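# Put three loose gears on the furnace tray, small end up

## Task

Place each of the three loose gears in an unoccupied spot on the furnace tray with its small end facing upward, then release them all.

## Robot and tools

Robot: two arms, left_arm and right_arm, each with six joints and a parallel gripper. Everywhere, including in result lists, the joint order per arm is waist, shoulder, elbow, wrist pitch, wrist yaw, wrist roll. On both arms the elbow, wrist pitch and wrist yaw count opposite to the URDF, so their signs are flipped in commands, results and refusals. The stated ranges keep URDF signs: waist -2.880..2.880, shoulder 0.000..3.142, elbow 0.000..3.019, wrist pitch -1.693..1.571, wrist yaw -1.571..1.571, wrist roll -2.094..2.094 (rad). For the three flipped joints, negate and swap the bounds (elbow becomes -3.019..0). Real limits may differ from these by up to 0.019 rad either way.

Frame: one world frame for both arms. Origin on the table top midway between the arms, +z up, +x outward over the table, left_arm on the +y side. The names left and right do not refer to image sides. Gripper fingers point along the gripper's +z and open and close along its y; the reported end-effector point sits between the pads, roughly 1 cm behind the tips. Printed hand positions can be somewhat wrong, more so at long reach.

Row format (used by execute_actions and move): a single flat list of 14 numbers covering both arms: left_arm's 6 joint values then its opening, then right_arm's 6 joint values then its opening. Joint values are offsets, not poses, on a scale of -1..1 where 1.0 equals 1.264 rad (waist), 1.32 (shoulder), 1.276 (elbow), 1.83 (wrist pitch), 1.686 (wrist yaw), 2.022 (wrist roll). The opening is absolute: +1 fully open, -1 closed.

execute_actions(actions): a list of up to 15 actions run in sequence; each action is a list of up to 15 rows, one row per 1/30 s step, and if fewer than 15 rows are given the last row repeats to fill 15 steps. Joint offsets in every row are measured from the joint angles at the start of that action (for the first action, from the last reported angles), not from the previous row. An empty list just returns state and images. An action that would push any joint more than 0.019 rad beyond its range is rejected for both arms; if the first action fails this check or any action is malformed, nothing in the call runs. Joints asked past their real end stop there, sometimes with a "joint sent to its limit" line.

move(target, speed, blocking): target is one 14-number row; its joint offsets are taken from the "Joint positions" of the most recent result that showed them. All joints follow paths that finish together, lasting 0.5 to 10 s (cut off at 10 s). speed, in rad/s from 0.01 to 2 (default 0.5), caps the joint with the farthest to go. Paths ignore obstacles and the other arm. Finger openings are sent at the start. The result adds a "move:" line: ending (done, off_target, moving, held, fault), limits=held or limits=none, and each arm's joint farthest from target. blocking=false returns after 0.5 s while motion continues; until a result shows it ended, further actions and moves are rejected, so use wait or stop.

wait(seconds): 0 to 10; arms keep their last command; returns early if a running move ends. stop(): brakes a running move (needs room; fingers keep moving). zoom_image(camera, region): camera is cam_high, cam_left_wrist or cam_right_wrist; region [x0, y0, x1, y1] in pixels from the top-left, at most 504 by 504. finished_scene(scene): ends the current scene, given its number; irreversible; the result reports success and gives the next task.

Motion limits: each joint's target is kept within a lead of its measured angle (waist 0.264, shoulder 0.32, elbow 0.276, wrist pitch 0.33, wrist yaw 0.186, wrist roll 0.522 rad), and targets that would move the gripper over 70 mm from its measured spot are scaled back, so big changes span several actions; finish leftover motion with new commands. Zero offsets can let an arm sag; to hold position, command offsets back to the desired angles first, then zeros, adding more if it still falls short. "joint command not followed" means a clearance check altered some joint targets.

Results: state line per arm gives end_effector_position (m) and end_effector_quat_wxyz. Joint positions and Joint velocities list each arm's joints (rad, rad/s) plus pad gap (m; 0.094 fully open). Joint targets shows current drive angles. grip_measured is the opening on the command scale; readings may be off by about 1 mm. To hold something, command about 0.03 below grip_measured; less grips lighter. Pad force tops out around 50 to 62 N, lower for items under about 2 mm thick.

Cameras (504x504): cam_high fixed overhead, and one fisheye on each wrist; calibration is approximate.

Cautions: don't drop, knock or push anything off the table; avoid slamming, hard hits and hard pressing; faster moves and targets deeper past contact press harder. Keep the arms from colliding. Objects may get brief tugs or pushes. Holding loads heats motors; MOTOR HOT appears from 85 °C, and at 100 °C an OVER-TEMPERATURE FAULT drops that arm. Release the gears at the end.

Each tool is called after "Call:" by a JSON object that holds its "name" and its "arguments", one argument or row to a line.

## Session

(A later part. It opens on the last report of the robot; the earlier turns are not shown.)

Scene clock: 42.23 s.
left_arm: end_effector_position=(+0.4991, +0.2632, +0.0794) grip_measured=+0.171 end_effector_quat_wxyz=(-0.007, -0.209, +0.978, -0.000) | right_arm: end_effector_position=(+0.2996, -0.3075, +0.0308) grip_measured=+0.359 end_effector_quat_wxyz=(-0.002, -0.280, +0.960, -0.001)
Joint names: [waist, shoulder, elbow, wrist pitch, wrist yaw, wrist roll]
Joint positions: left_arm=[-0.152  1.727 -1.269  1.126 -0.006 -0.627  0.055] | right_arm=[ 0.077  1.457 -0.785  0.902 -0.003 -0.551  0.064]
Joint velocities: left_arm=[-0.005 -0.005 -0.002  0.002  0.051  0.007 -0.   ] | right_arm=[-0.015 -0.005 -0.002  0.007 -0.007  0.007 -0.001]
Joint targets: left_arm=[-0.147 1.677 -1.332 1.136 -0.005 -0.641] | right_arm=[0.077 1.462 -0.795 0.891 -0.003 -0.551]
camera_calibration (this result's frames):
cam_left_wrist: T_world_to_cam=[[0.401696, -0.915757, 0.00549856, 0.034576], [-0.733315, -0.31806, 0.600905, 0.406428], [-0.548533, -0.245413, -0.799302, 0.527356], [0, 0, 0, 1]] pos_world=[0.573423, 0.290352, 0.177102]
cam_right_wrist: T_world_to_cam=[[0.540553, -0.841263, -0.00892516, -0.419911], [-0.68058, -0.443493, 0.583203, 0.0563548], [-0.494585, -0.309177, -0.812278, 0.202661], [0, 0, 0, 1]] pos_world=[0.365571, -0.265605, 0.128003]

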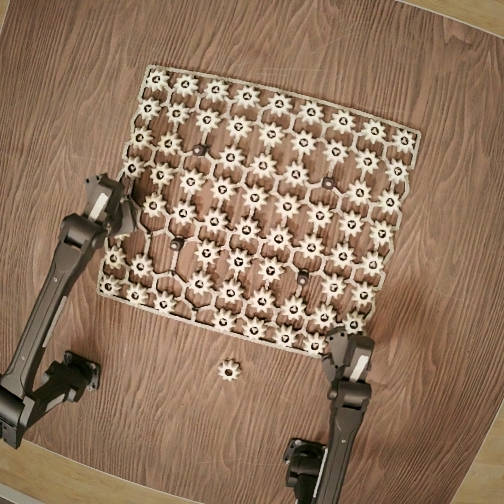

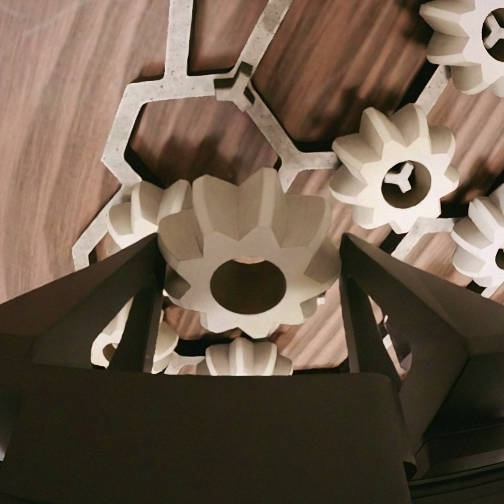

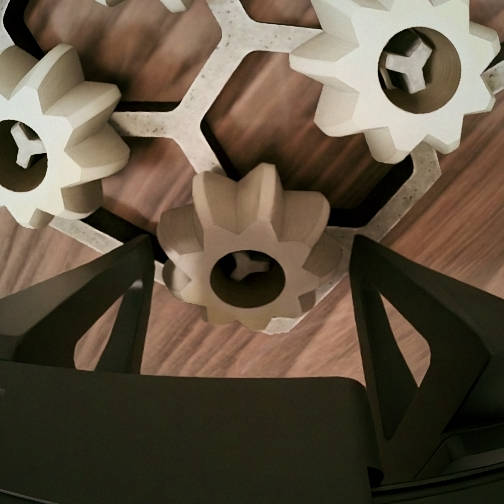

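Call:
{"name": "execute_actions", "arguments": {
  "actions": [
    [[0.003,0,-0.05,0,0,-0.006,0.13, 0,-0.02,-0.04,0.006,0,0,0.37],[0.006,0.005,-0.054,-0.003,0,-0.006,0.13, 0,-0.025,-0.044,0.011,0,0,0.37],[0.009,0.010,-0.058,-0.006,0,-0.006,0.13, 0,-0.03,-0.048,0.016,0,0,0.37],[0.012,0.016,-0.062,-0.008,0,-0.006,0.13, 0,-0.035,-0.052,0.021,0,0,0.37],[0.015,0.022,-0.066,-0.010,0,-0.006,0.13, 0,-0.04,-0.056,0.026,0,0,0.37],[0.018,0.028,-0.070,-0.012,0,-0.006,0.13, 0,-0.045,-0.060,0.031,0,0,0.37],[0.021,0.034,-0.074,-0.014,0,-0.006,0.13, 0,-0.05,-0.064,0.037,0,0,0.37],[0.024,0.040,-0.078,-0.016,0,-0.006,0.13, 0,-0.055,-0.068,0.043,0,0,0.37],[0.028,0.046,-0.082,-0.018,0,-0.006,0.13, 0,-0.06,-0.072,0.049,0,0,0.37],[0.032,0.052,-0.086,-0.020,0,-0.006,0.13, 0,-0.065,-0.076,0.055,0,0,0.37],[0.036,0.058,-0.090,-0.021,0,-0.006,0.13, 0,-0.07,-0.080,0.061,0,0,0.37],[0.039,0.063,-0.094,-0.022,0,-0.006,0.13, 0,-0.074,-0.083,0.067,0,0,0.37],[0.042,0.068,-0.098,-0.023,0,-0.006,0.13, 0,-0.078,-0.086,0.072,0,0,0.37],[0.044,0.072,-0.101,-0.024,0,-0.006,0.13, 0,-0.081,-0.088,0.077,0,0,0.37],[0.045,0.075,-0.104,-0.025,0,-0.006,0.13, 0,-0.083,-0.089,0.080,0,0,0.37]]
  ]
}}

Call:
{"name": "wait", "arguments": {
  "seconds": 0.4
}}

Scene clock: 45.03 s.
left_arm: end_effector_position=(+0.5319, +0.2762, +0.0630) grip_measured=+0.171 end_effector_quat_wxyz=(+0.001, -0.228, +0.974, -0.003) | right_arm: end_effector_position=(+0.3080, -0.3074, +0.0801) grip_measured=+0.369 end_effector_quat_wxyz=(+0.015, -0.279, +0.960, -0.006)
Joint names: [waist, shoulder, elbow, wrist pitch, wrist yaw, wrist roll]
Joint positions: left_arm=[-0.114  1.806 -1.334  1.094 -0.006 -0.627  0.055] | right_arm=[ 0.077  1.371 -0.853  1.021 -0.003 -0.551  0.064]
Joint velocities: left_arm=[ 0.161  0.22  -0.095 -0.042  0.022 -0.051  0.001] | right_arm=[-0.015 -0.181 -0.076  0.227  0.022  0.022 -0.002]
Joint targets: left_arm=[-0.095 1.826 -1.402 1.080 -0.006 -0.639] | right_arm=[0.077 1.347 -0.899 1.048 -0.003 -0.551]
camera_calibration (this result's frames):
cam_left_wrist: T_world_to_cam=[[0.435482, -0.900076, 0.0147844, 0.010472], [-0.730325, -0.343655, 0.590361, 0.450539], [-0.526289, -0.267889, -0.807004, 0.53027], [0, 0, 0, 1]] pos_world=[0.603555, 0.306309, 0.161794]
cam_right_wrist: T_world_to_cam=[[0.540548, -0.841263, 0.00919252, -0.425353], [-0.700191, -0.443792, 0.559268, 0.0412661], [-0.466412, -0.308748, -0.828936, 0.239653], [0, 0, 0, 1]] pos_world=[0.370595, -0.265528, 0.179488]

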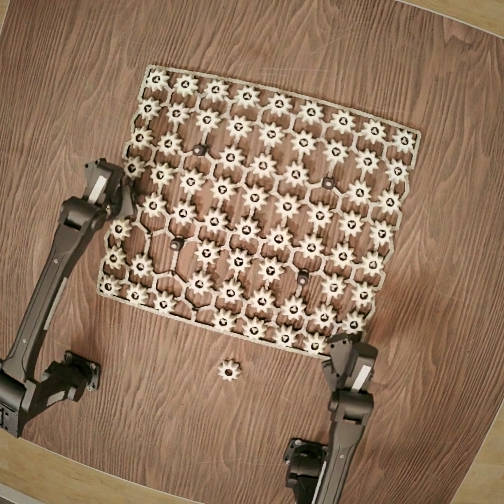

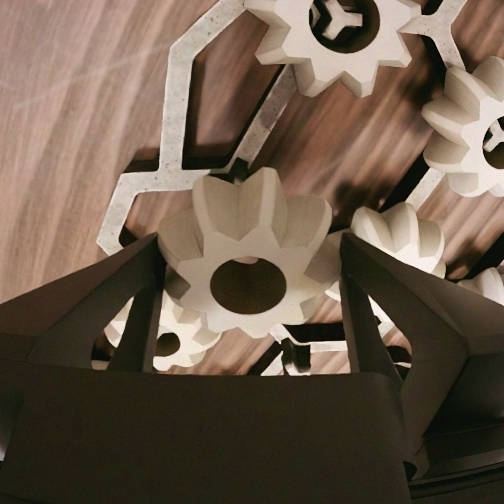

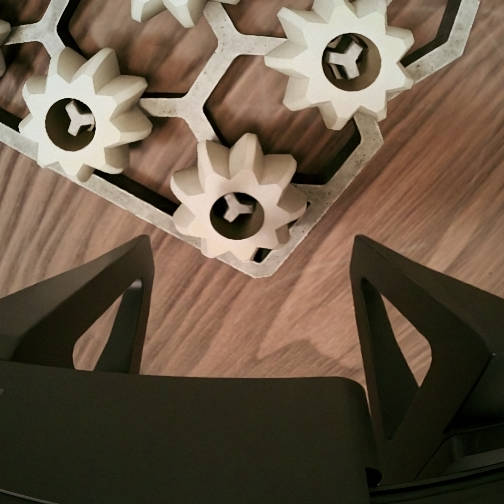

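Scene clock: 45.43 s.
left_arm: end_effector_position=(+0.5347, +0.2841, +0.0549) grip_measured=+0.171 end_effector_quat_wxyz=(-0.005, -0.235, +0.972, -0.001) | right_arm: end_effector_position=(+0.3065, -0.3074, +0.0850) grip_measured=+0.369 end_effector_quat_wxyz=(+0.014, -0.279, +0.960, -0.005)
Joint names: [waist, shoulder, elbow, wrist pitch, wrist yaw, wrist roll]
Joint positions: left_arm=[-0.098  1.826 -1.338  1.091 -0.006 -0.627  0.055] | right_arm=[ 0.077  1.361 -0.857  1.037 -0.003 -0.551  0.064]
Joint velocities: left_arm=[-0.005 -0.005  0.002 -0.007 -0.051  0.037  0.   ] | right_arm=[-0.005 -0.005 -0.022 -0.002  0.007  0.022  0.   ]
Joint targets: left_arm=[-0.095 1.826 -1.402 1.080 -0.006 -0.639] | right_arm=[0.077 1.347 -0.899 1.048 -0.003 -0.551]
wait: 0.40 s; at rest by 0.33 s
camera_calibration (this result's frames):
cam_left_wrist: T_world_to_cam=[[0.449973, -0.893003, 0.008373, 0.00712529], [-0.718229, -0.356303, 0.597658, 0.456828], [-0.530727, -0.274944, -0.801708, 0.53142], [0, 0, 0, 1]] pos_world=[0.60694, 0.315243, 0.152957]
cam_right_wrist: T_world_to_cam=[[0.540558, -0.841263, 0.00858865, -0.424539], [-0.699551, -0.443782, 0.560077, 0.03714], [-0.46736, -0.308762, -0.828396, 0.243284], [0, 0, 0, 1]] pos_world=[0.36917, -0.26555, 0.18438]

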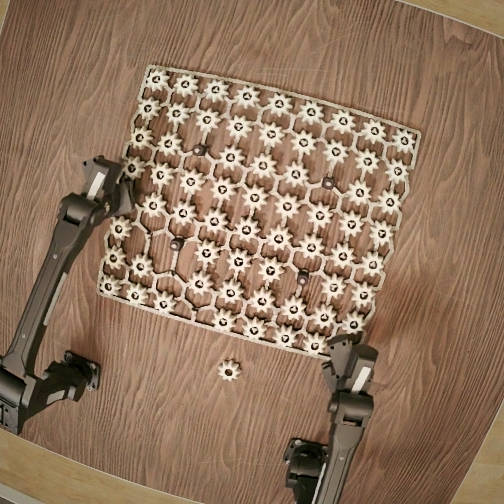

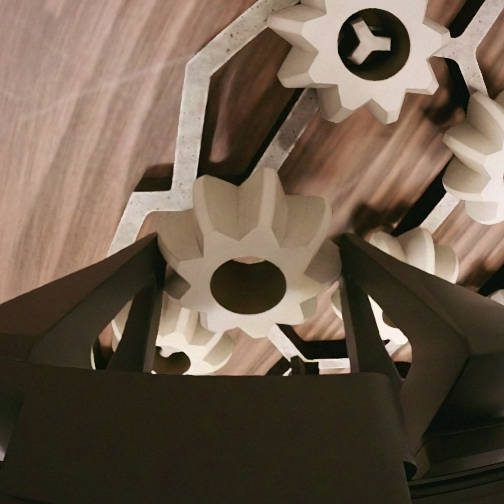

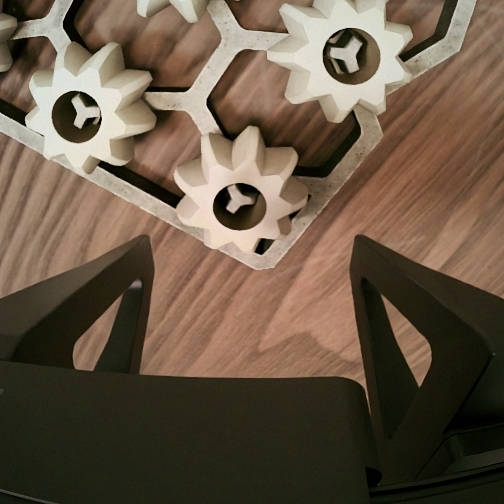

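Call:
{"name": "execute_actions", "arguments": {
  "actions": [
    [[0.002,0.004,-0.009,-0.006,0,-0.006,0.13, 0.008,-0.02,-0.03,0.005,0,0.008,0.45],[0.002,0.005,-0.0075,-0.0075,0,-0.006,0.13, 0.02,-0.025,-0.026,0.006,0,0.018,0.45],[0.002,0.0055,-0.006,-0.009,0,-0.006,0.13, 0.036,-0.03,-0.022,0.007,0,0.028,0.45],[0.002,0.006,-0.0045,-0.0105,0,-0.006,0.13, 0.054,-0.035,-0.018,0.008,0,0.038,0.45],[0.002,0.0065,-0.003,-0.012,0,-0.006,0.13, 0.074,-0.04,-0.014,0.009,0,0.048,0.45],[0.002,0.007,-0.0015,-0.0135,0,-0.006,0.13, 0.094,-0.045,-0.010,0.010,0,0.058,0.45],[0.002,0.0077,0,-0.015,0,-0.006,0.13, 0.114,-0.05,-0.006,0.011,0,0.068,0.45],[0.002,0.0084,0.0015,-0.017,0,-0.006,0.13, 0.134,-0.054,-0.002,0.012,0,0.078,0.45],[0.002,0.009,0.003,-0.019,0,-0.006,0.13, 0.154,-0.058,0.002,0.013,0,0.088,0.45],[0.002,0.0097,0.005,-0.021,0,-0.006,0.13, 0.174,-0.062,0.006,0.014,0,0.098,0.45],[0.002,0.0104,0.0065,-0.023,0,-0.006,0.13, 0.194,-0.066,0.010,0.015,0,0.108,0.45],[0.002,0.011,0.008,-0.0245,0,-0.006,0.13, 0.214,-0.07,0.014,0.016,0,0.118,0.45],[0.002,0.0117,0.0095,-0.026,0,-0.006,0.13, 0.234,-0.073,0.018,0.017,0,0.128,0.45],[0.002,0.0124,0.011,-0.0275,0,-0.006,0.13, 0.254,-0.075,0.022,0.018,0,0.138,0.45],[0.002,0.013,0.012,-0.029,0,-0.006,0.13, 0.274,-0.077,0.026,0.019,0,0.148,0.45]]
  ]
}}

Call:
{"name": "wait", "arguments": {
  "seconds": 0.3
}}

Scene clock: 47.40 s.
left_arm: end_effector_position=(+0.5345, +0.2842, +0.0471) grip_measured=+0.171 end_effector_quat_wxyz=(+0.001, -0.235, +0.972, -0.003) | right_arm: end_effector_position=(+0.2788, -0.2069, +0.1027) grip_measured=+0.448 end_effector_quat_wxyz=(+0.035, -0.324, +0.945, -0.002)
Joint names: [waist, shoulder, elbow, wrist pitch, wrist yaw, wrist roll]
Joint positions: left_arm=[-0.098  1.828 -1.318  1.056 -0.006 -0.627  0.055] | right_arm=[ 0.378  1.281 -0.834  1.055 -0.003 -0.345  0.068]
Joint velocities: left_arm=[-0.005  0.024  0.046 -0.071 -0.066 -0.066 -0.001] | right_arm=[ 0.737 -0.122  0.139  0.066  0.022  0.505 -0.   ]
Joint targets: left_arm=[-0.096 1.843 -1.323 1.037 -0.006 -0.639] | right_arm=[0.423 1.259 -0.824 1.072 -0.003 -0.252]
camera_calibration (this result's frames):
cam_left_wrist: T_world_to_cam=[[0.44983, -0.892981, 0.0154475, 0.0070685], [-0.725393, -0.35521, 0.589603, 0.465227], [-0.521017, -0.276426, -0.807546, 0.520557], [0, 0, 0, 1]] pos_world=[0.605512, 0.315461, 0.145966]
cam_right_wrist: T_world_to_cam=[[0.617323, -0.786535, 0.0165726, -0.336084], [-0.674105, -0.517985, 0.526568, 0.0334278], [-0.40558, -0.336234, -0.849971, 0.2553], [0, 0, 0, 1]] pos_world=[0.333551, -0.161186, 0.204966]

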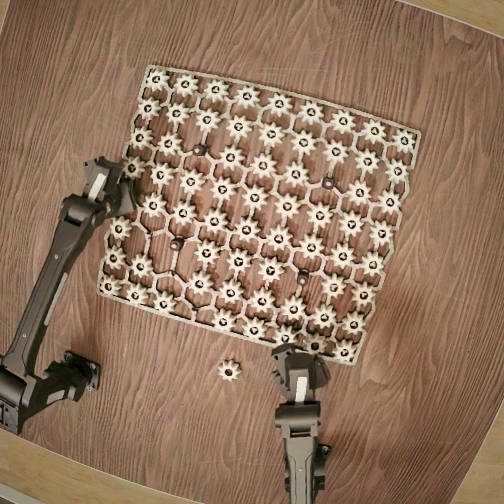

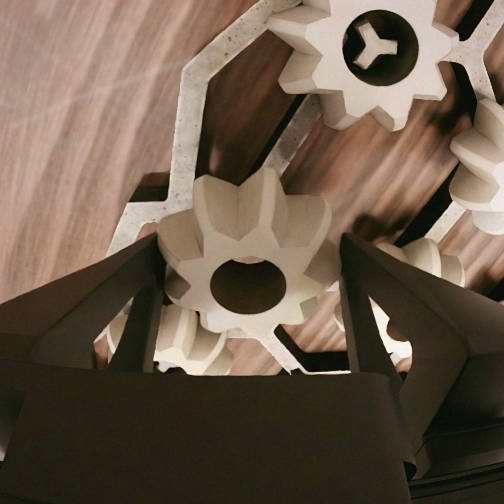

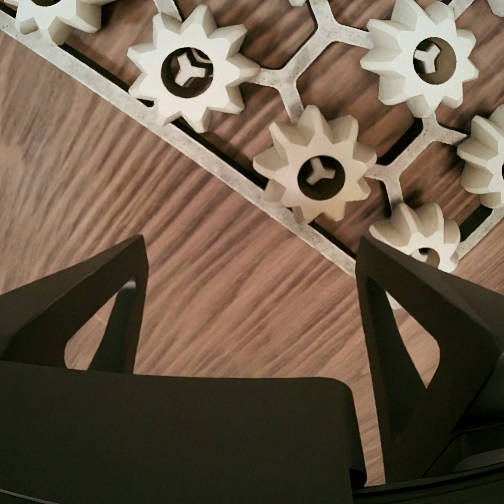

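Scene clock: 47.70 s.
left_arm: end_effector_position=(+0.5336, +0.2843, +0.0430) grip_measured=+0.171 end_effector_quat_wxyz=(-0.001, -0.235, +0.972, -0.003) | right_arm: end_effector_position=(+0.2646, -0.1924, +0.0980) grip_measured=+0.448 end_effector_quat_wxyz=(+0.025, -0.317, +0.948, -0.000)
Joint names: [waist, shoulder, elbow, wrist pitch, wrist yaw, wrist roll]
Joint positions: left_arm=[-0.098  1.834 -1.314  1.051 -0.006 -0.627  0.055] | right_arm=[ 0.433  1.276 -0.818  1.062 -0.003 -0.274  0.068]
Joint velocities: left_arm=[-0.015 -0.005 -0.007  0.002 -0.066  0.022  0.   ] | right_arm=[-0.005 -0.015  0.007  0.002  0.007  0.022  0.001]
Joint targets: left_arm=[-0.096 1.843 -1.323 1.038 -0.006 -0.639] | right_arm=[0.423 1.259 -0.824 1.072 -0.003 -0.252]
wait: 0.30 s; no rest
camera_calibration (this result's frames):
cam_left_wrist: T_world_to_cam=[[0.449889, -0.89299, 0.0130158, 0.00768927], [-0.722941, -0.355584, 0.592381, 0.465776], [-0.524362, -0.275915, -0.805552, 0.518402], [0, 0, 0, 1]] pos_world=[0.6051, 0.315524, 0.141583]
cam_right_wrist: T_world_to_cam=[[0.605268, -0.795993, 0.0067485, -0.313514], [-0.671826, -0.506268, 0.540687, 0.0341537], [-0.426967, -0.331794, -0.841197, 0.256136], [0, 0, 0, 1]] pos_world=[0.322067, -0.147279, 0.19911]

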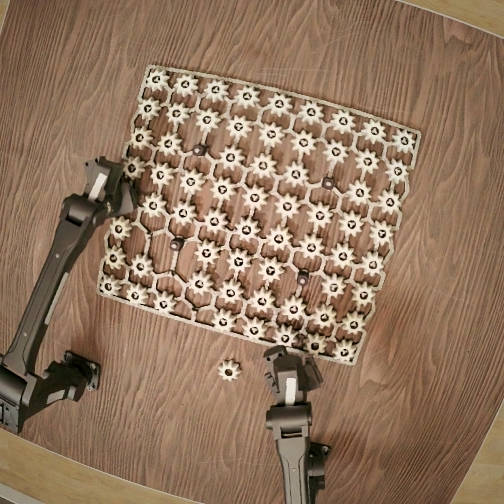

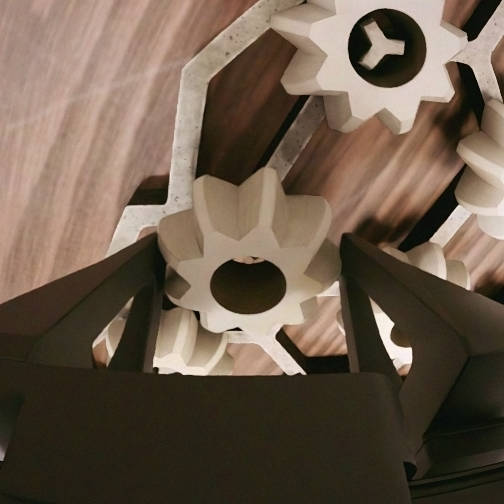

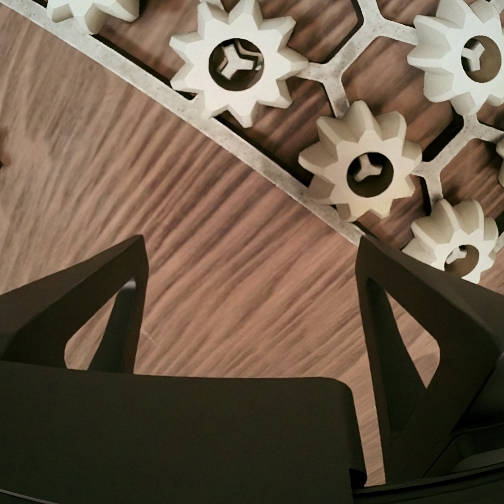

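Call:
{"name": "execute_actions", "arguments": {
  "actions": [
    [[0.002,0.005,-0.006,-0.006,0,-0.006,0.13, 0.01,-0.01,-0.005,0.005,0,0.012,0.45],[0.002,0.006,-0.0055,-0.007,0,-0.006,0.13, 0.025,-0.01,-0.003,0.005,0,0.02,0.45],[0.002,0.007,-0.005,-0.008,0,-0.006,0.13, 0.043,-0.01,-0.001,0.006,0,0.03,0.45],[0.002,0.008,-0.0045,-0.0095,0,-0.006,0.13, 0.063,-0.01,0.001,0.006,0,0.04,0.45],[0.002,0.0095,-0.004,-0.011,0,-0.006,0.13, 0.083,-0.01,0.003,0.007,0,0.05,0.45],[0.002,0.011,-0.0035,-0.012,0,-0.006,0.13, 0.103,-0.01,0.005,0.007,0,0.06,0.45],[0.002,0.012,-0.003,-0.0135,0,-0.006,0.13, 0.123,-0.01,0.007,0.008,0,0.07,0.45],[0.002,0.013,-0.0025,-0.015,0,-0.006,0.13, 0.143,-0.01,0.009,0.008,0,0.08,0.45],[0.002,0.014,-0.002,-0.016,0,-0.006,0.13, 0.163,-0.01,0.011,0.009,0,0.09,0.45],[0.002,0.015,-0.0015,-0.0175,0,-0.006,0.13, 0.183,-0.01,0.013,0.009,0,0.10,0.45],[0.002,0.016,-0.001,-0.019,0,-0.006,0.13, 0.203,-0.01,0.015,0.010,0,0.11,0.45],[0.002,0.017,-0.0005,-0.020,0,-0.006,0.13, 0.223,-0.01,0.017,0.010,0,0.12,0.45],[0.002,0.018,0,-0.021,0,-0.006,0.13, 0.243,-0.01,0.019,0.011,0,0.13,0.45],[0.002,0.019,0,-0.022,0,-0.006,0.13, 0.26,-0.01,0.021,0.012,0,0.137,0.45],[0.002,0.020,0,-0.023,0,-0.006,0.13, 0.275,-0.01,0.023,0.013,0,0.141,0.45]]
  ]
}}

Call:
{"name": "wait", "arguments": {
  "seconds": 0.3
}}

Scene clock: 49.10 s.
left_arm: end_effector_position=(+0.5356, +0.2841, +0.0362) grip_measured=+0.171 end_effector_quat_wxyz=(+0.003, -0.235, +0.972, -0.004) | right_arm: end_effector_position=(+0.2030, -0.1125, +0.0884) grip_measured=+0.448 end_effector_quat_wxyz=(+0.007, -0.365, +0.931, +0.001)
Joint names: [waist, shoulder, elbow, wrist pitch, wrist yaw, wrist roll]
Joint positions: left_arm=[-0.098  1.843 -1.308  1.027 -0.005 -0.627  0.055] | right_arm=[ 0.742  1.276 -0.79   1.071 -0.003 -0.068  0.068]
Joint velocities: left_arm=[-0.024  0.063  0.027 -0.051 -0.022 -0.007 -0.001] | right_arm=[ 0.659 -0.005  0.09   0.042 -0.007  0.505  0.001]
Joint targets: left_arm=[-0.096 1.860 -1.314 1.009 -0.005 -0.639] | right_arm=[0.781 1.263 -0.788 1.086 -0.003 0.011]
camera_calibration (this result's frames):
cam_left_wrist: T_world_to_cam=[[0.449776, -0.892977, 0.017126, 0.00659521], [-0.727423, -0.355128, 0.587145, 0.473599], [-0.518226, -0.276542, -0.8093, 0.510916], [0, 0, 0, 1]] pos_world=[0.60631, 0.315367, 0.1353]
cam_right_wrist: T_world_to_cam=[[0.683411, -0.730009, -0.00594606, -0.219936], [-0.59814, -0.564593, 0.568738, 0.0143935], [-0.418541, -0.385126, -0.822497, 0.23887], [0, 0, 0, 1]] pos_world=[0.258893, -0.060434, 0.186976]

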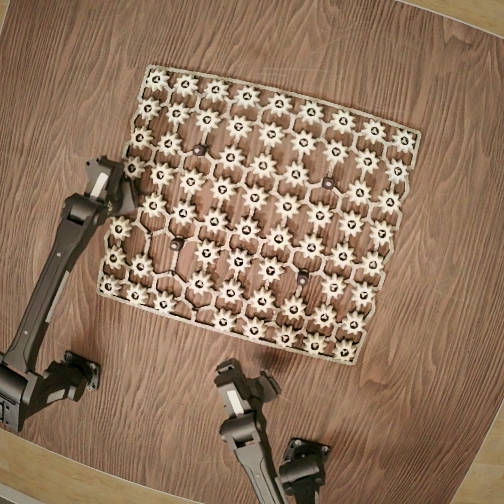

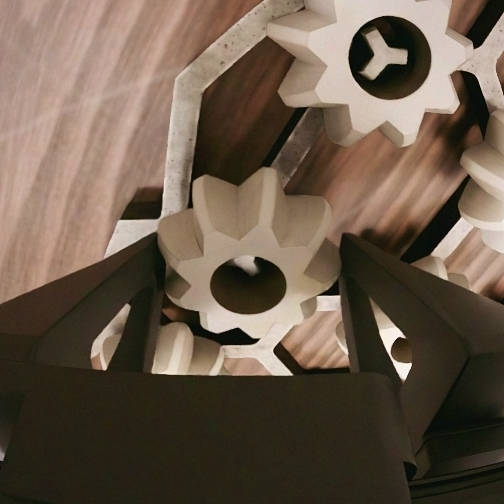

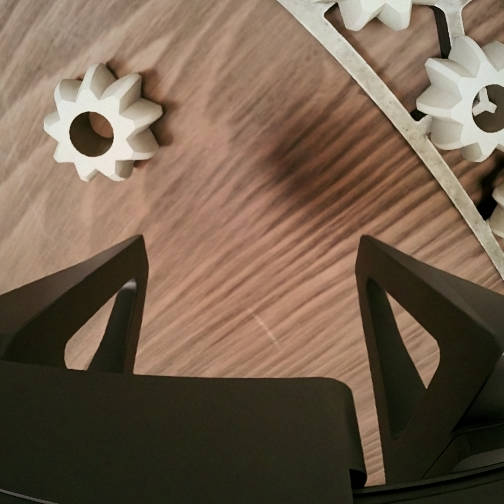

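Scene clock: 49.40 s.
left_arm: end_effector_position=(+0.5351, +0.2841, +0.0314) grip_measured=+0.171 end_effector_quat_wxyz=(+0.000, -0.235, +0.972, -0.003) | right_arm: end_effector_position=(+0.1906, -0.1041, +0.0861) grip_measured=+0.448 end_effector_quat_wxyz=(+0.002, -0.360, +0.933, -0.001)
Joint names: [waist, shoulder, elbow, wrist pitch, wrist yaw, wrist roll]
Joint positions: left_arm=[-0.098  1.851 -1.306  1.023 -0.005 -0.627  0.055] | right_arm=[ 0.788  1.276 -0.783  1.076 -0.003 -0.01   0.068]
Joint velocities: left_arm=[ 0.005 -0.005  0.007 -0.012  0.022  0.022 -0.001] | right_arm=[-0.005 -0.015  0.017  0.002 -0.037  0.022  0.001]
Joint targets: left_arm=[-0.096 1.860 -1.314 1.009 -0.005 -0.639] | right_arm=[0.781 1.263 -0.788 1.086 -0.003 0.011]
wait: 0.30 s; no rest
camera_calibration (this result's frames):
cam_left_wrist: T_world_to_cam=[[0.449863, -0.892991, 0.0138103, 0.00704572], [-0.724091, -0.355637, 0.590944, 0.474305], [-0.522796, -0.275844, -0.806594, 0.508947], [0, 0, 0, 1]] pos_world=[0.606346, 0.315362, 0.130129]
cam_right_wrist: T_world_to_cam=[[0.674393, -0.73834, -0.00690661, -0.204374], [-0.599862, -0.553314, 0.577936, 0.0137825], [-0.430535, -0.385613, -0.816053, 0.236692], [0, 0, 0, 1]] pos_world=[0.248, -0.0520001, 0.183776]

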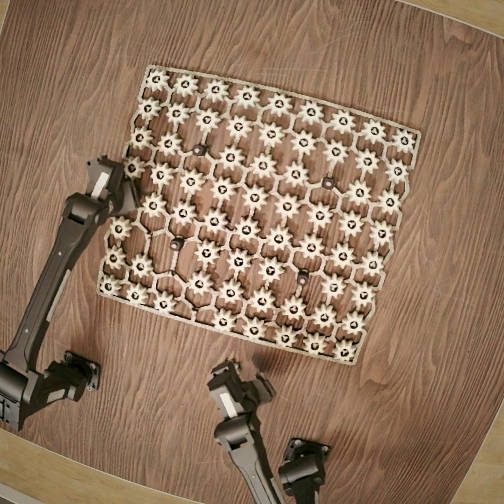

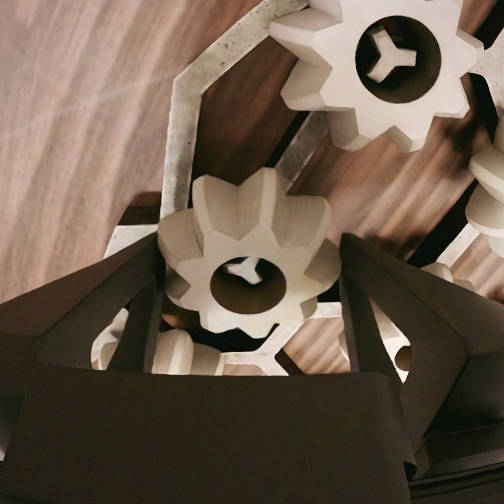

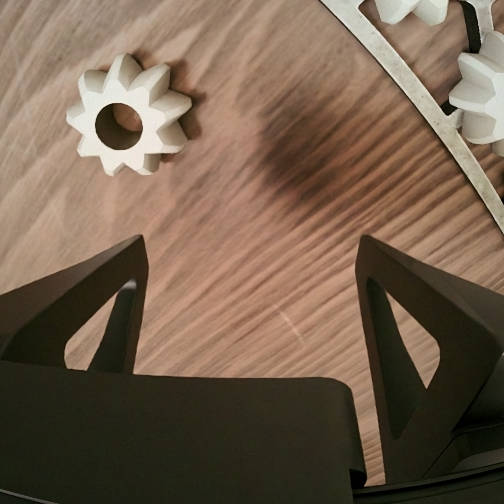

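Call:
{"name": "zoom_image", "arguments": {
  "camera": "cam_right_wrist",
  "region": [50, 45, 200, 195]
}}

Region (50, 45, 200, 195) of cam_right_wrist's 504x504 image, scaled by 3.360, with more detail than that image has.

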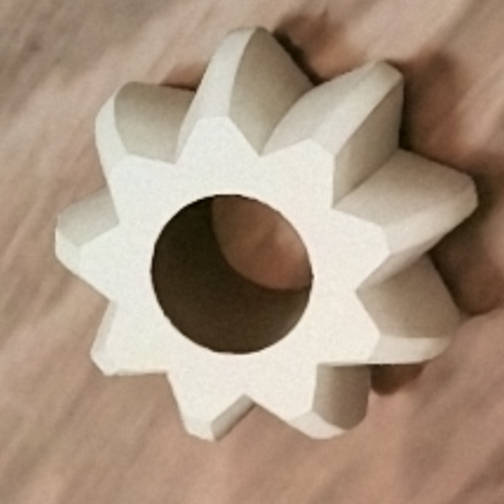

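Call:
{"name": "execute_actions", "arguments": {
  "actions": []
}}

Scene clock: 51.13 s.
left_arm: end_effector_position=(+0.5351, +0.2841, +0.0314) grip_measured=+0.171 end_effector_quat_wxyz=(+0.000, -0.235, +0.972, -0.003) | right_arm: end_effector_position=(+0.1906, -0.1041, +0.0861) grip_measured=+0.448 end_effector_quat_wxyz=(+0.002, -0.355, +0.935, -0.001)
Joint names: [waist, shoulder, elbow, wrist pitch, wrist yaw, wrist roll]
Joint positions: left_arm=[-0.098  1.851 -1.306  1.023 -0.005 -0.627  0.055] | right_arm=[ 0.788  1.276 -0.783  1.076 -0.003 -0.001  0.068]
Joint velocities: left_arm=[-0.005 -0.005  0.012  0.012  0.007 -0.007 -0.   ] | right_arm=[-0.005  0.005 -0.012  0.012 -0.051 -0.022  0.002]
Joint targets: left_arm=[-0.096 1.860 -1.314 1.009 -0.005 -0.639] | right_arm=[0.781 1.263 -0.788 1.086 -0.003 0.011]
camera_calibration (this result's frames):
cam_left_wrist: T_world_to_cam=[[0.449863, -0.892991, 0.0138103, 0.00704572], [-0.724091, -0.355637, 0.590944, 0.474305], [-0.522796, -0.275844, -0.806594, 0.508947], [0, 0, 0, 1]] pos_world=[0.606346, 0.315362, 0.130129]
cam_right_wrist: T_world_to_cam=[[0.667605, -0.744483, -0.00692882, -0.203717], [-0.604906, -0.547819, 0.577913, 0.015318], [-0.434042, -0.381626, -0.816069, 0.237777], [0, 0, 0, 1]] pos_world=[0.248474, -0.052531, 0.183778]

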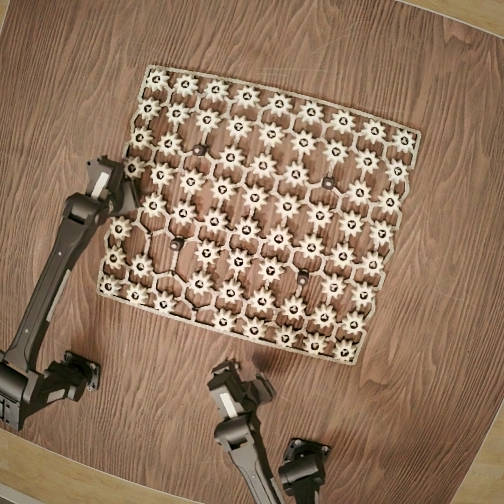

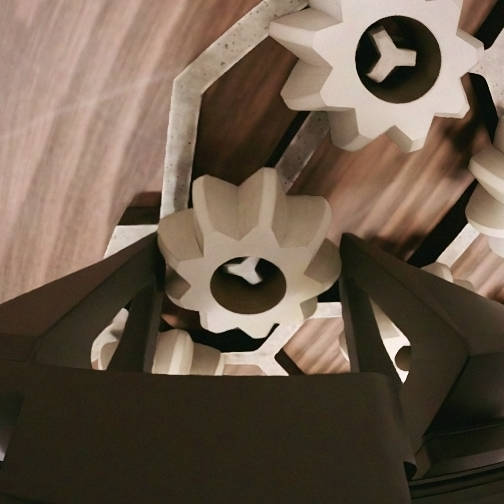

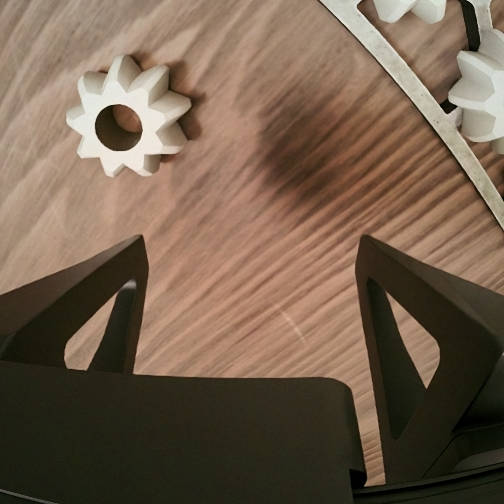

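Call:
{"name": "execute_actions", "arguments": {
  "actions": [
    [[0.001,0.008,-0.0063,-0.008,0,-0.006,0.13,0.01,0.006,-0.035,-0.003,0,0,0.45],[0.001,0.009,-0.0063,-0.0085,0,-0.006,0.13,0.02,0.012,-0.04,-0.005,0,0,0.45],[0.001,0.010,-0.0063,-0.009,0,-0.006,0.13,0.03,0.018,-0.044,-0.008,0,0,0.45],[0.001,0.011,-0.0063,-0.0095,0,-0.006,0.13,0.04,0.024,-0.047,-0.010,0,0,0.45],[0.001,0.012,-0.0063,-0.010,0,-0.006,0.13,0.05,0.030,-0.050,-0.013,0,0,0.45],[0.001,0.013,-0.0063,-0.0105,0,-0.006,0.13,0.06,0.036,-0.053,-0.016,0,0,0.45],[0.001,0.014,-0.0063,-0.011,0,-0.006,0.13,0.07,0.042,-0.056,-0.018,0,0,0.45],[0.001,0.015,-0.0063,-0.0115,0,-0.006,0.13,0.08,0.048,-0.059,-0.021,0,0,0.45],[0.001,0.015,-0.0063,-0.012,0,-0.006,0.13,0.09,0.054,-0.062,-0.023,0,0,0.45],[0.001,0.015,-0.0063,-0.012,0,-0.006,0.13,0.10,0.060,-0.065,-0.026,0,0,0.45],[0.001,0.015,-0.0063,-0.012,0,-0.006,0.13,0.11,0.066,-0.068,-0.029,0,0,0.45],[0.001,0.015,-0.0063,-0.012,0,-0.006,0.13,0.12,0.072,-0.071,-0.031,0,0,0.45],[0.001,0.015,-0.0063,-0.012,0,-0.006,0.13,0.128,0.077,-0.074,-0.033,0,0,0.45],[0.001,0.015,-0.0063,-0.012,0,-0.006,0.13,0.134,0.081,-0.076,-0.035,0,0,0.45],[0.001,0.015,-0.0063,-0.012,0,-0.006,0.13,0.138,0.0835,-0.078,-0.036,0,0,0.45]]
  ]
}}

Call:
{"name": "wait", "arguments": {
  "seconds": 0.3
}}

Scene clock: 53.43 s.
left_arm: end_effector_position=(+0.5351, +0.2843, +0.0288) grip_measured=+0.171 end_effector_quat_wxyz=(-0.001, -0.235, +0.972, -0.002) | right_arm: end_effector_position=(+0.1736, -0.0479, +0.0757) grip_measured=+0.448 end_effector_quat_wxyz=(+0.006, -0.427, +0.904, +0.001)
Joint names: [waist, shoulder, elbow, wrist pitch, wrist yaw, wrist roll]
Joint positions: left_arm=[-0.098  1.857 -1.306  1.02  -0.004 -0.627  0.055] | right_arm=[ 0.944  1.363 -0.832  1.028 -0.003 -0.001  0.068]
Joint velocities: left_arm=[-0.005  0.005 -0.002  0.012  0.037 -0.022 -0.001] | right_arm=[ 0.269  0.19  -0.081 -0.09   0.037 -0.022 -0.001]
Joint targets: left_arm=[-0.097 1.871 -1.314 1.001 -0.005 -0.639] | right_arm=[0.962 1.386 -0.883 1.010 -0.003 -0.001]
camera_calibration (this result's frames):
cam_left_wrist: T_world_to_cam=[[0.4499, -0.893006, 0.0114201, 0.00722718], [-0.722374, -0.356356, 0.59261, 0.475189], [-0.525135, -0.274865, -0.805409, 0.507803], [0, 0, 0, 1]] pos_world=[0.606677, 0.315368, 0.127304]
cam_right_wrist: T_world_to_cam=[[0.775463, -0.631356, -0.00688214, -0.163859], [-0.515529, -0.639417, 0.570417, 0.0224163], [-0.364537, -0.43879, -0.821326, 0.228954], [0, 0, 0, 1]] pos_world=[0.222085, 0.0113422, 0.174131]

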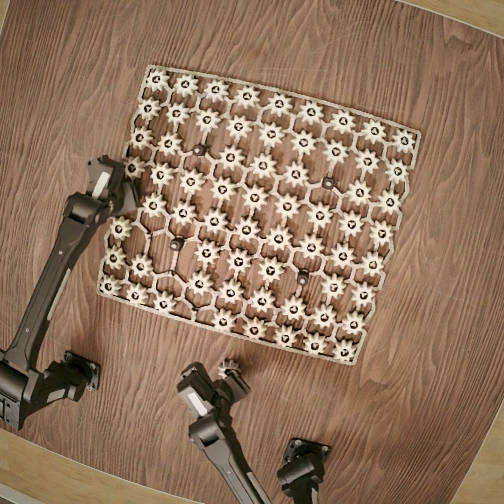

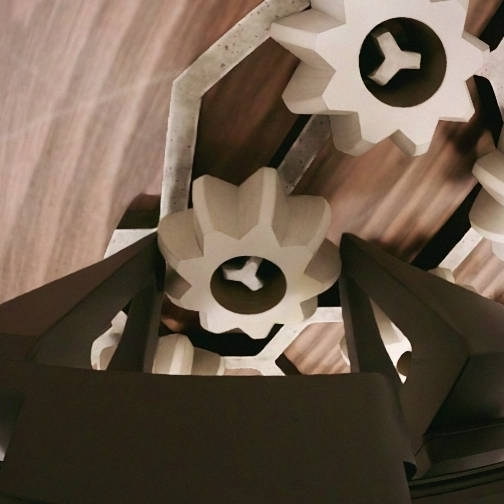

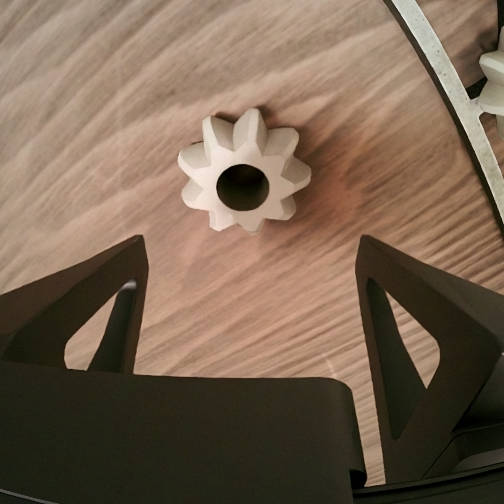

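Scene clock: 53.73 s.
left_arm: end_effector_position=(+0.5351, +0.2843, +0.0288) grip_measured=+0.171 end_effector_quat_wxyz=(-0.001, -0.235, +0.972, -0.002) | right_arm: end_effector_position=(+0.1706, -0.0423, +0.0735) grip_measured=+0.448 end_effector_quat_wxyz=(+0.005, -0.435, +0.901, +0.001)
Joint names: [waist, shoulder, elbow, wrist pitch, wrist yaw, wrist roll]
Joint positions: left_arm=[-0.098  1.857 -1.306  1.02  -0.004 -0.627  0.055] | right_arm=[ 0.961  1.374 -0.836  1.022 -0.003 -0.001  0.068]
Joint velocities: left_arm=[-0.005  0.005  0.012  0.032  0.037 -0.037 -0.001] | right_arm=[ 0.005  0.005 -0.007 -0.002  0.007 -0.051 -0.   ]
Joint targets: left_arm=[-0.097 1.871 -1.314 1.001 -0.005 -0.639] | right_arm=[0.963 1.386 -0.883 1.010 -0.003 -0.001]
wait: 0.30 s; at rest by 0.27 s
camera_calibration (this result's frames):
cam_left_wrist: T_world_to_cam=[[0.4499, -0.893006, 0.0114201, 0.00722718], [-0.722374, -0.356356, 0.59261, 0.475189], [-0.525135, -0.274865, -0.805409, 0.507803], [0, 0, 0, 1]] pos_world=[0.606677, 0.315368, 0.127304]
cam_right_wrist: T_world_to_cam=[[0.785944, -0.61826, -0.00688996, -0.159331], [-0.504182, -0.647297, 0.57167, 0.023405], [-0.3579, -0.445827, -0.820455, 0.226959], [0, 0, 0, 1]] pos_world=[0.218254, 0.017826, 0.171731]

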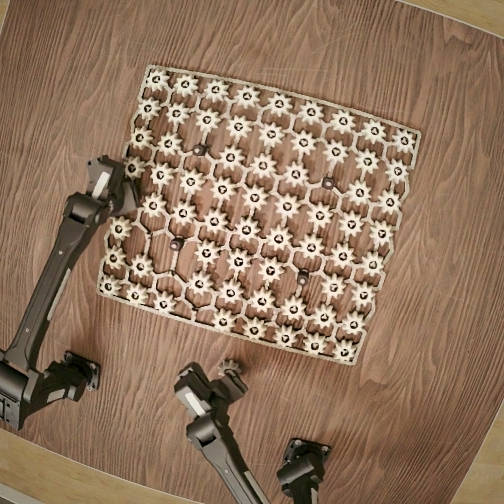

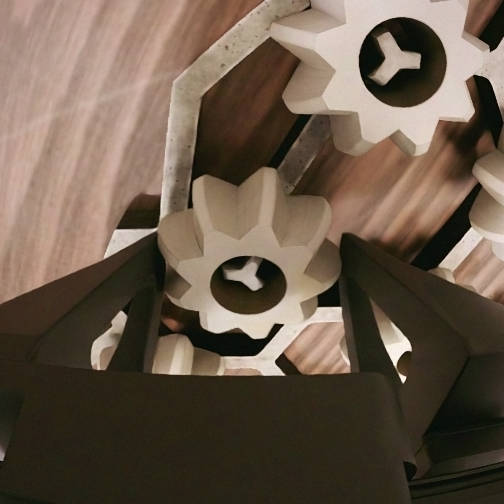

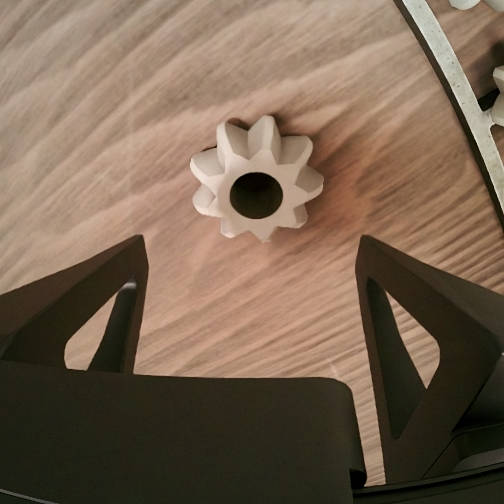

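Call:
{"name": "zoom_image", "arguments": {
  "camera": "cam_right_wrist",
  "region": [176, 100, 336, 260]
}}

Region (176, 100, 336, 260) of cam_right_wrist's 504x504 image, scaled by 3.150, with more detail than that image has.

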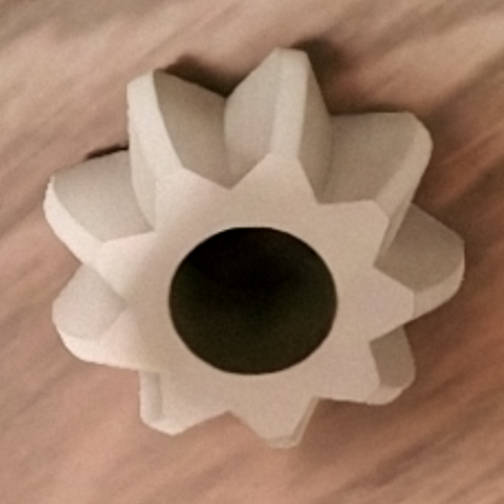

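Call:
{"name": "execute_actions", "arguments": {
  "actions": [
    [[0.001,0.008,-0.0063,-0.007,0,-0.004,0.15,-0.002,0.010,-0.016,-0.008,0,0,0.45],[0.001,0.007,-0.0063,-0.006,0,-0.003,0.165,-0.003,0.014,-0.012,-0.012,0,0,0.45],[0.001,0.006,-0.0063,-0.005,0,-0.002,0.175,-0.004,0.018,-0.008,-0.017,0,0,0.45],[0.001,0.005,-0.0063,-0.004,0,-0.002,0.185,-0.005,0.022,-0.004,-0.021,0,0,0.45],[0.001,0.005,-0.0063,-0.004,0,-0.002,0.195,-0.006,0.026,0,-0.026,0,0,0.45],[0.001,0.005,-0.0063,-0.004,0,-0.002,0.21,-0.007,0.030,0.004,-0.030,0,0,0.45],[0.001,0.005,-0.0063,-0.004,0,-0.002,0.23,-0.008,0.034,0.008,-0.035,0,0,0.45],[0.001,0.005,-0.0063,-0.004,0,-0.002,0.25,-0.008,0.038,0.012,-0.039,0,0,0.45],[0.001,0.005,-0.0063,-0.004,0,-0.002,0.27,-0.008,0.042,0.016,-0.044,0,0,0.45],[0.001,0.005,-0.0063,-0.004,0,-0.002,0.29,-0.008,0.046,0.020,-0.048,0,0,0.45],[0.001,0.005,-0.0063,-0.004,0,-0.002,0.31,-0.008,0.049,0.024,-0.053,0,0,0.45],[0.001,0.005,-0.0063,-0.004,0,-0.002,0.33,-0.008,0.052,0.028,-0.057,0,0,0.45],[0.001,0.005,-0.0063,-0.004,0,-0.002,0.34,-0.008,0.055,0.032,-0.061,0,0,0.45],[0.001,0.005,-0.0063,-0.004,0,-0.002,0.35,-0.008,0.057,0.035,-0.064,0,0,0.45],[0.001,0.005,-0.0063,-0.004,0,-0.002,0.35,-0.008,0.058,0.0364,-0.066,0,0,0.45]]
  ]
}}

Call:
{"name": "wait", "arguments": {
  "seconds": 0.3
}}

Scene clock: 56.97 s.
left_arm: end_effector_position=(+0.5351, +0.2843, +0.0288) grip_measured=+0.347 end_effector_quat_wxyz=(-0.001, -0.235, +0.972, -0.002) | right_arm: end_effector_position=(+0.1698, -0.0434, +0.0404) grip_measured=+0.448 end_effector_quat_wxyz=(+0.002, -0.435, +0.901, -0.001)
Joint names: [waist, shoulder, elbow, wrist pitch, wrist yaw, wrist roll]
Joint positions: left_arm=[-0.098  1.857 -1.306  1.02  -0.004 -0.627  0.063] | right_arm=[ 0.961  1.432 -0.791  0.926 -0.003 -0.001  0.068]
Joint velocities: left_arm=[-0.005  0.005  0.007  0.007 -0.022 -0.037  0.002] | right_arm=[-0.005  0.142  0.139 -0.149  0.022 -0.007 -0.001]
Joint targets: left_arm=[-0.097 1.863 -1.314 1.013 -0.005 -0.631] | right_arm=[0.951 1.451 -0.790 0.901 -0.003 -0.001]
camera_calibration (this result's frames):
cam_left_wrist: T_world_to_cam=[[0.4499, -0.893006, 0.0114201, 0.00722718], [-0.722374, -0.356356, 0.59261, 0.475189], [-0.525135, -0.274865, -0.805409, 0.507803], [0, 0, 0, 1]] pos_world=[0.606677, 0.315368, 0.127304]
cam_right_wrist: T_world_to_cam=[[0.785914, -0.618297, -0.00692495, -0.159547], [-0.501727, -0.644209, 0.57729, 0.0406722], [-0.361398, -0.450226, -0.81651, 0.199326], [0, 0, 0, 1]] pos_world=[0.217833, 0.0172958, 0.138167]

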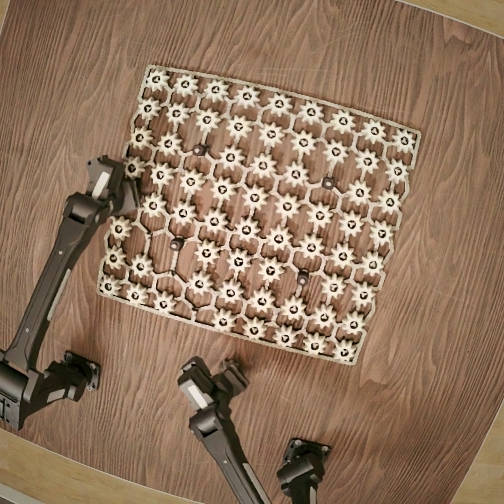

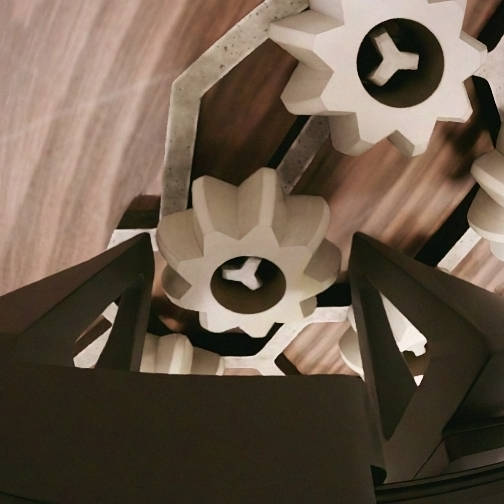

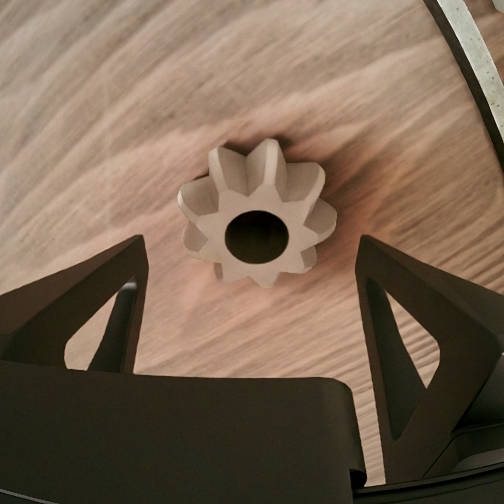

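Scene clock: 57.27 s.
left_arm: end_effector_position=(+0.5351, +0.2843, +0.0288) grip_measured=+0.348 end_effector_quat_wxyz=(-0.001, -0.235, +0.972, -0.002) | right_arm: end_effector_position=(+0.1684, -0.0452, +0.0353) grip_measured=+0.448 end_effector_quat_wxyz=(-0.000, -0.435, +0.901, -0.002)
Joint names: [waist, shoulder, elbow, wrist pitch, wrist yaw, wrist roll]
Joint positions: left_arm=[-0.098  1.857 -1.306  1.02  -0.004 -0.627  0.063] | right_arm=[ 0.961  1.44  -0.782  0.915 -0.003 -0.001  0.068]
Joint velocities: left_arm=[ 0.005 -0.005 -0.002  0.002  0.022  0.037 -0.002] | right_arm=[ 0.005 -0.005 -0.012 -0.007  0.022 -0.022 -0.001]
Joint targets: left_arm=[-0.097 1.863 -1.314 1.013 -0.005 -0.631] | right_arm=[0.951 1.451 -0.790 0.901 -0.003 -0.001]
wait: 0.30 s; no rest
camera_calibration (this result's frames):
cam_left_wrist: T_world_to_cam=[[0.4499, -0.893006, 0.0114201, 0.00722718], [-0.722374, -0.356356, 0.59261, 0.475189], [-0.525135, -0.274865, -0.805409, 0.507803], [0, 0, 0, 1]] pos_world=[0.606677, 0.315368, 0.127304]
cam_right_wrist: T_world_to_cam=[[0.78589, -0.618328, -0.00695386, -0.159567], [-0.499663, -0.641613, 0.581953, 0.0413787], [-0.364299, -0.453876, -0.813193, 0.194049], [0, 0, 0, 1]] pos_world=[0.21677, 0.0159582, 0.132609]

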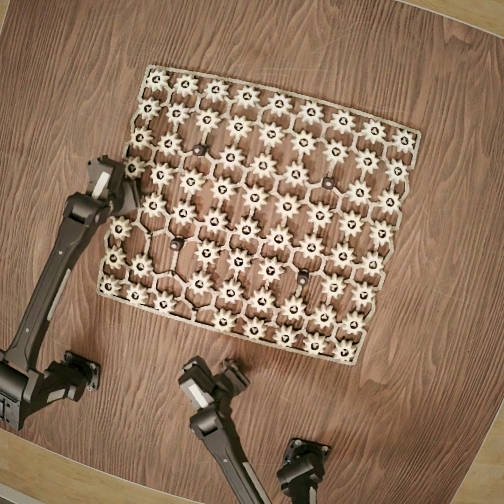

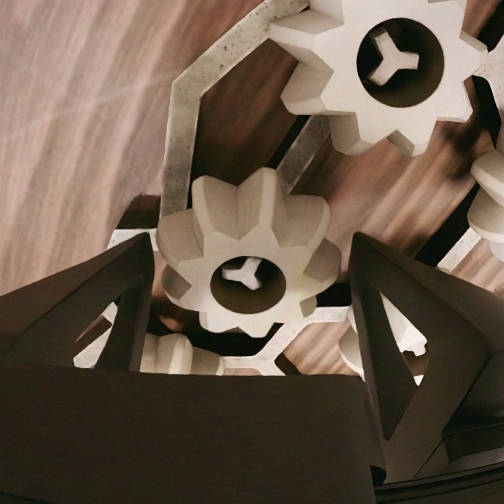

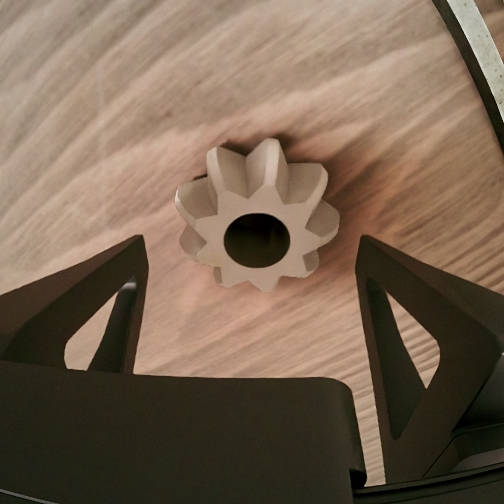

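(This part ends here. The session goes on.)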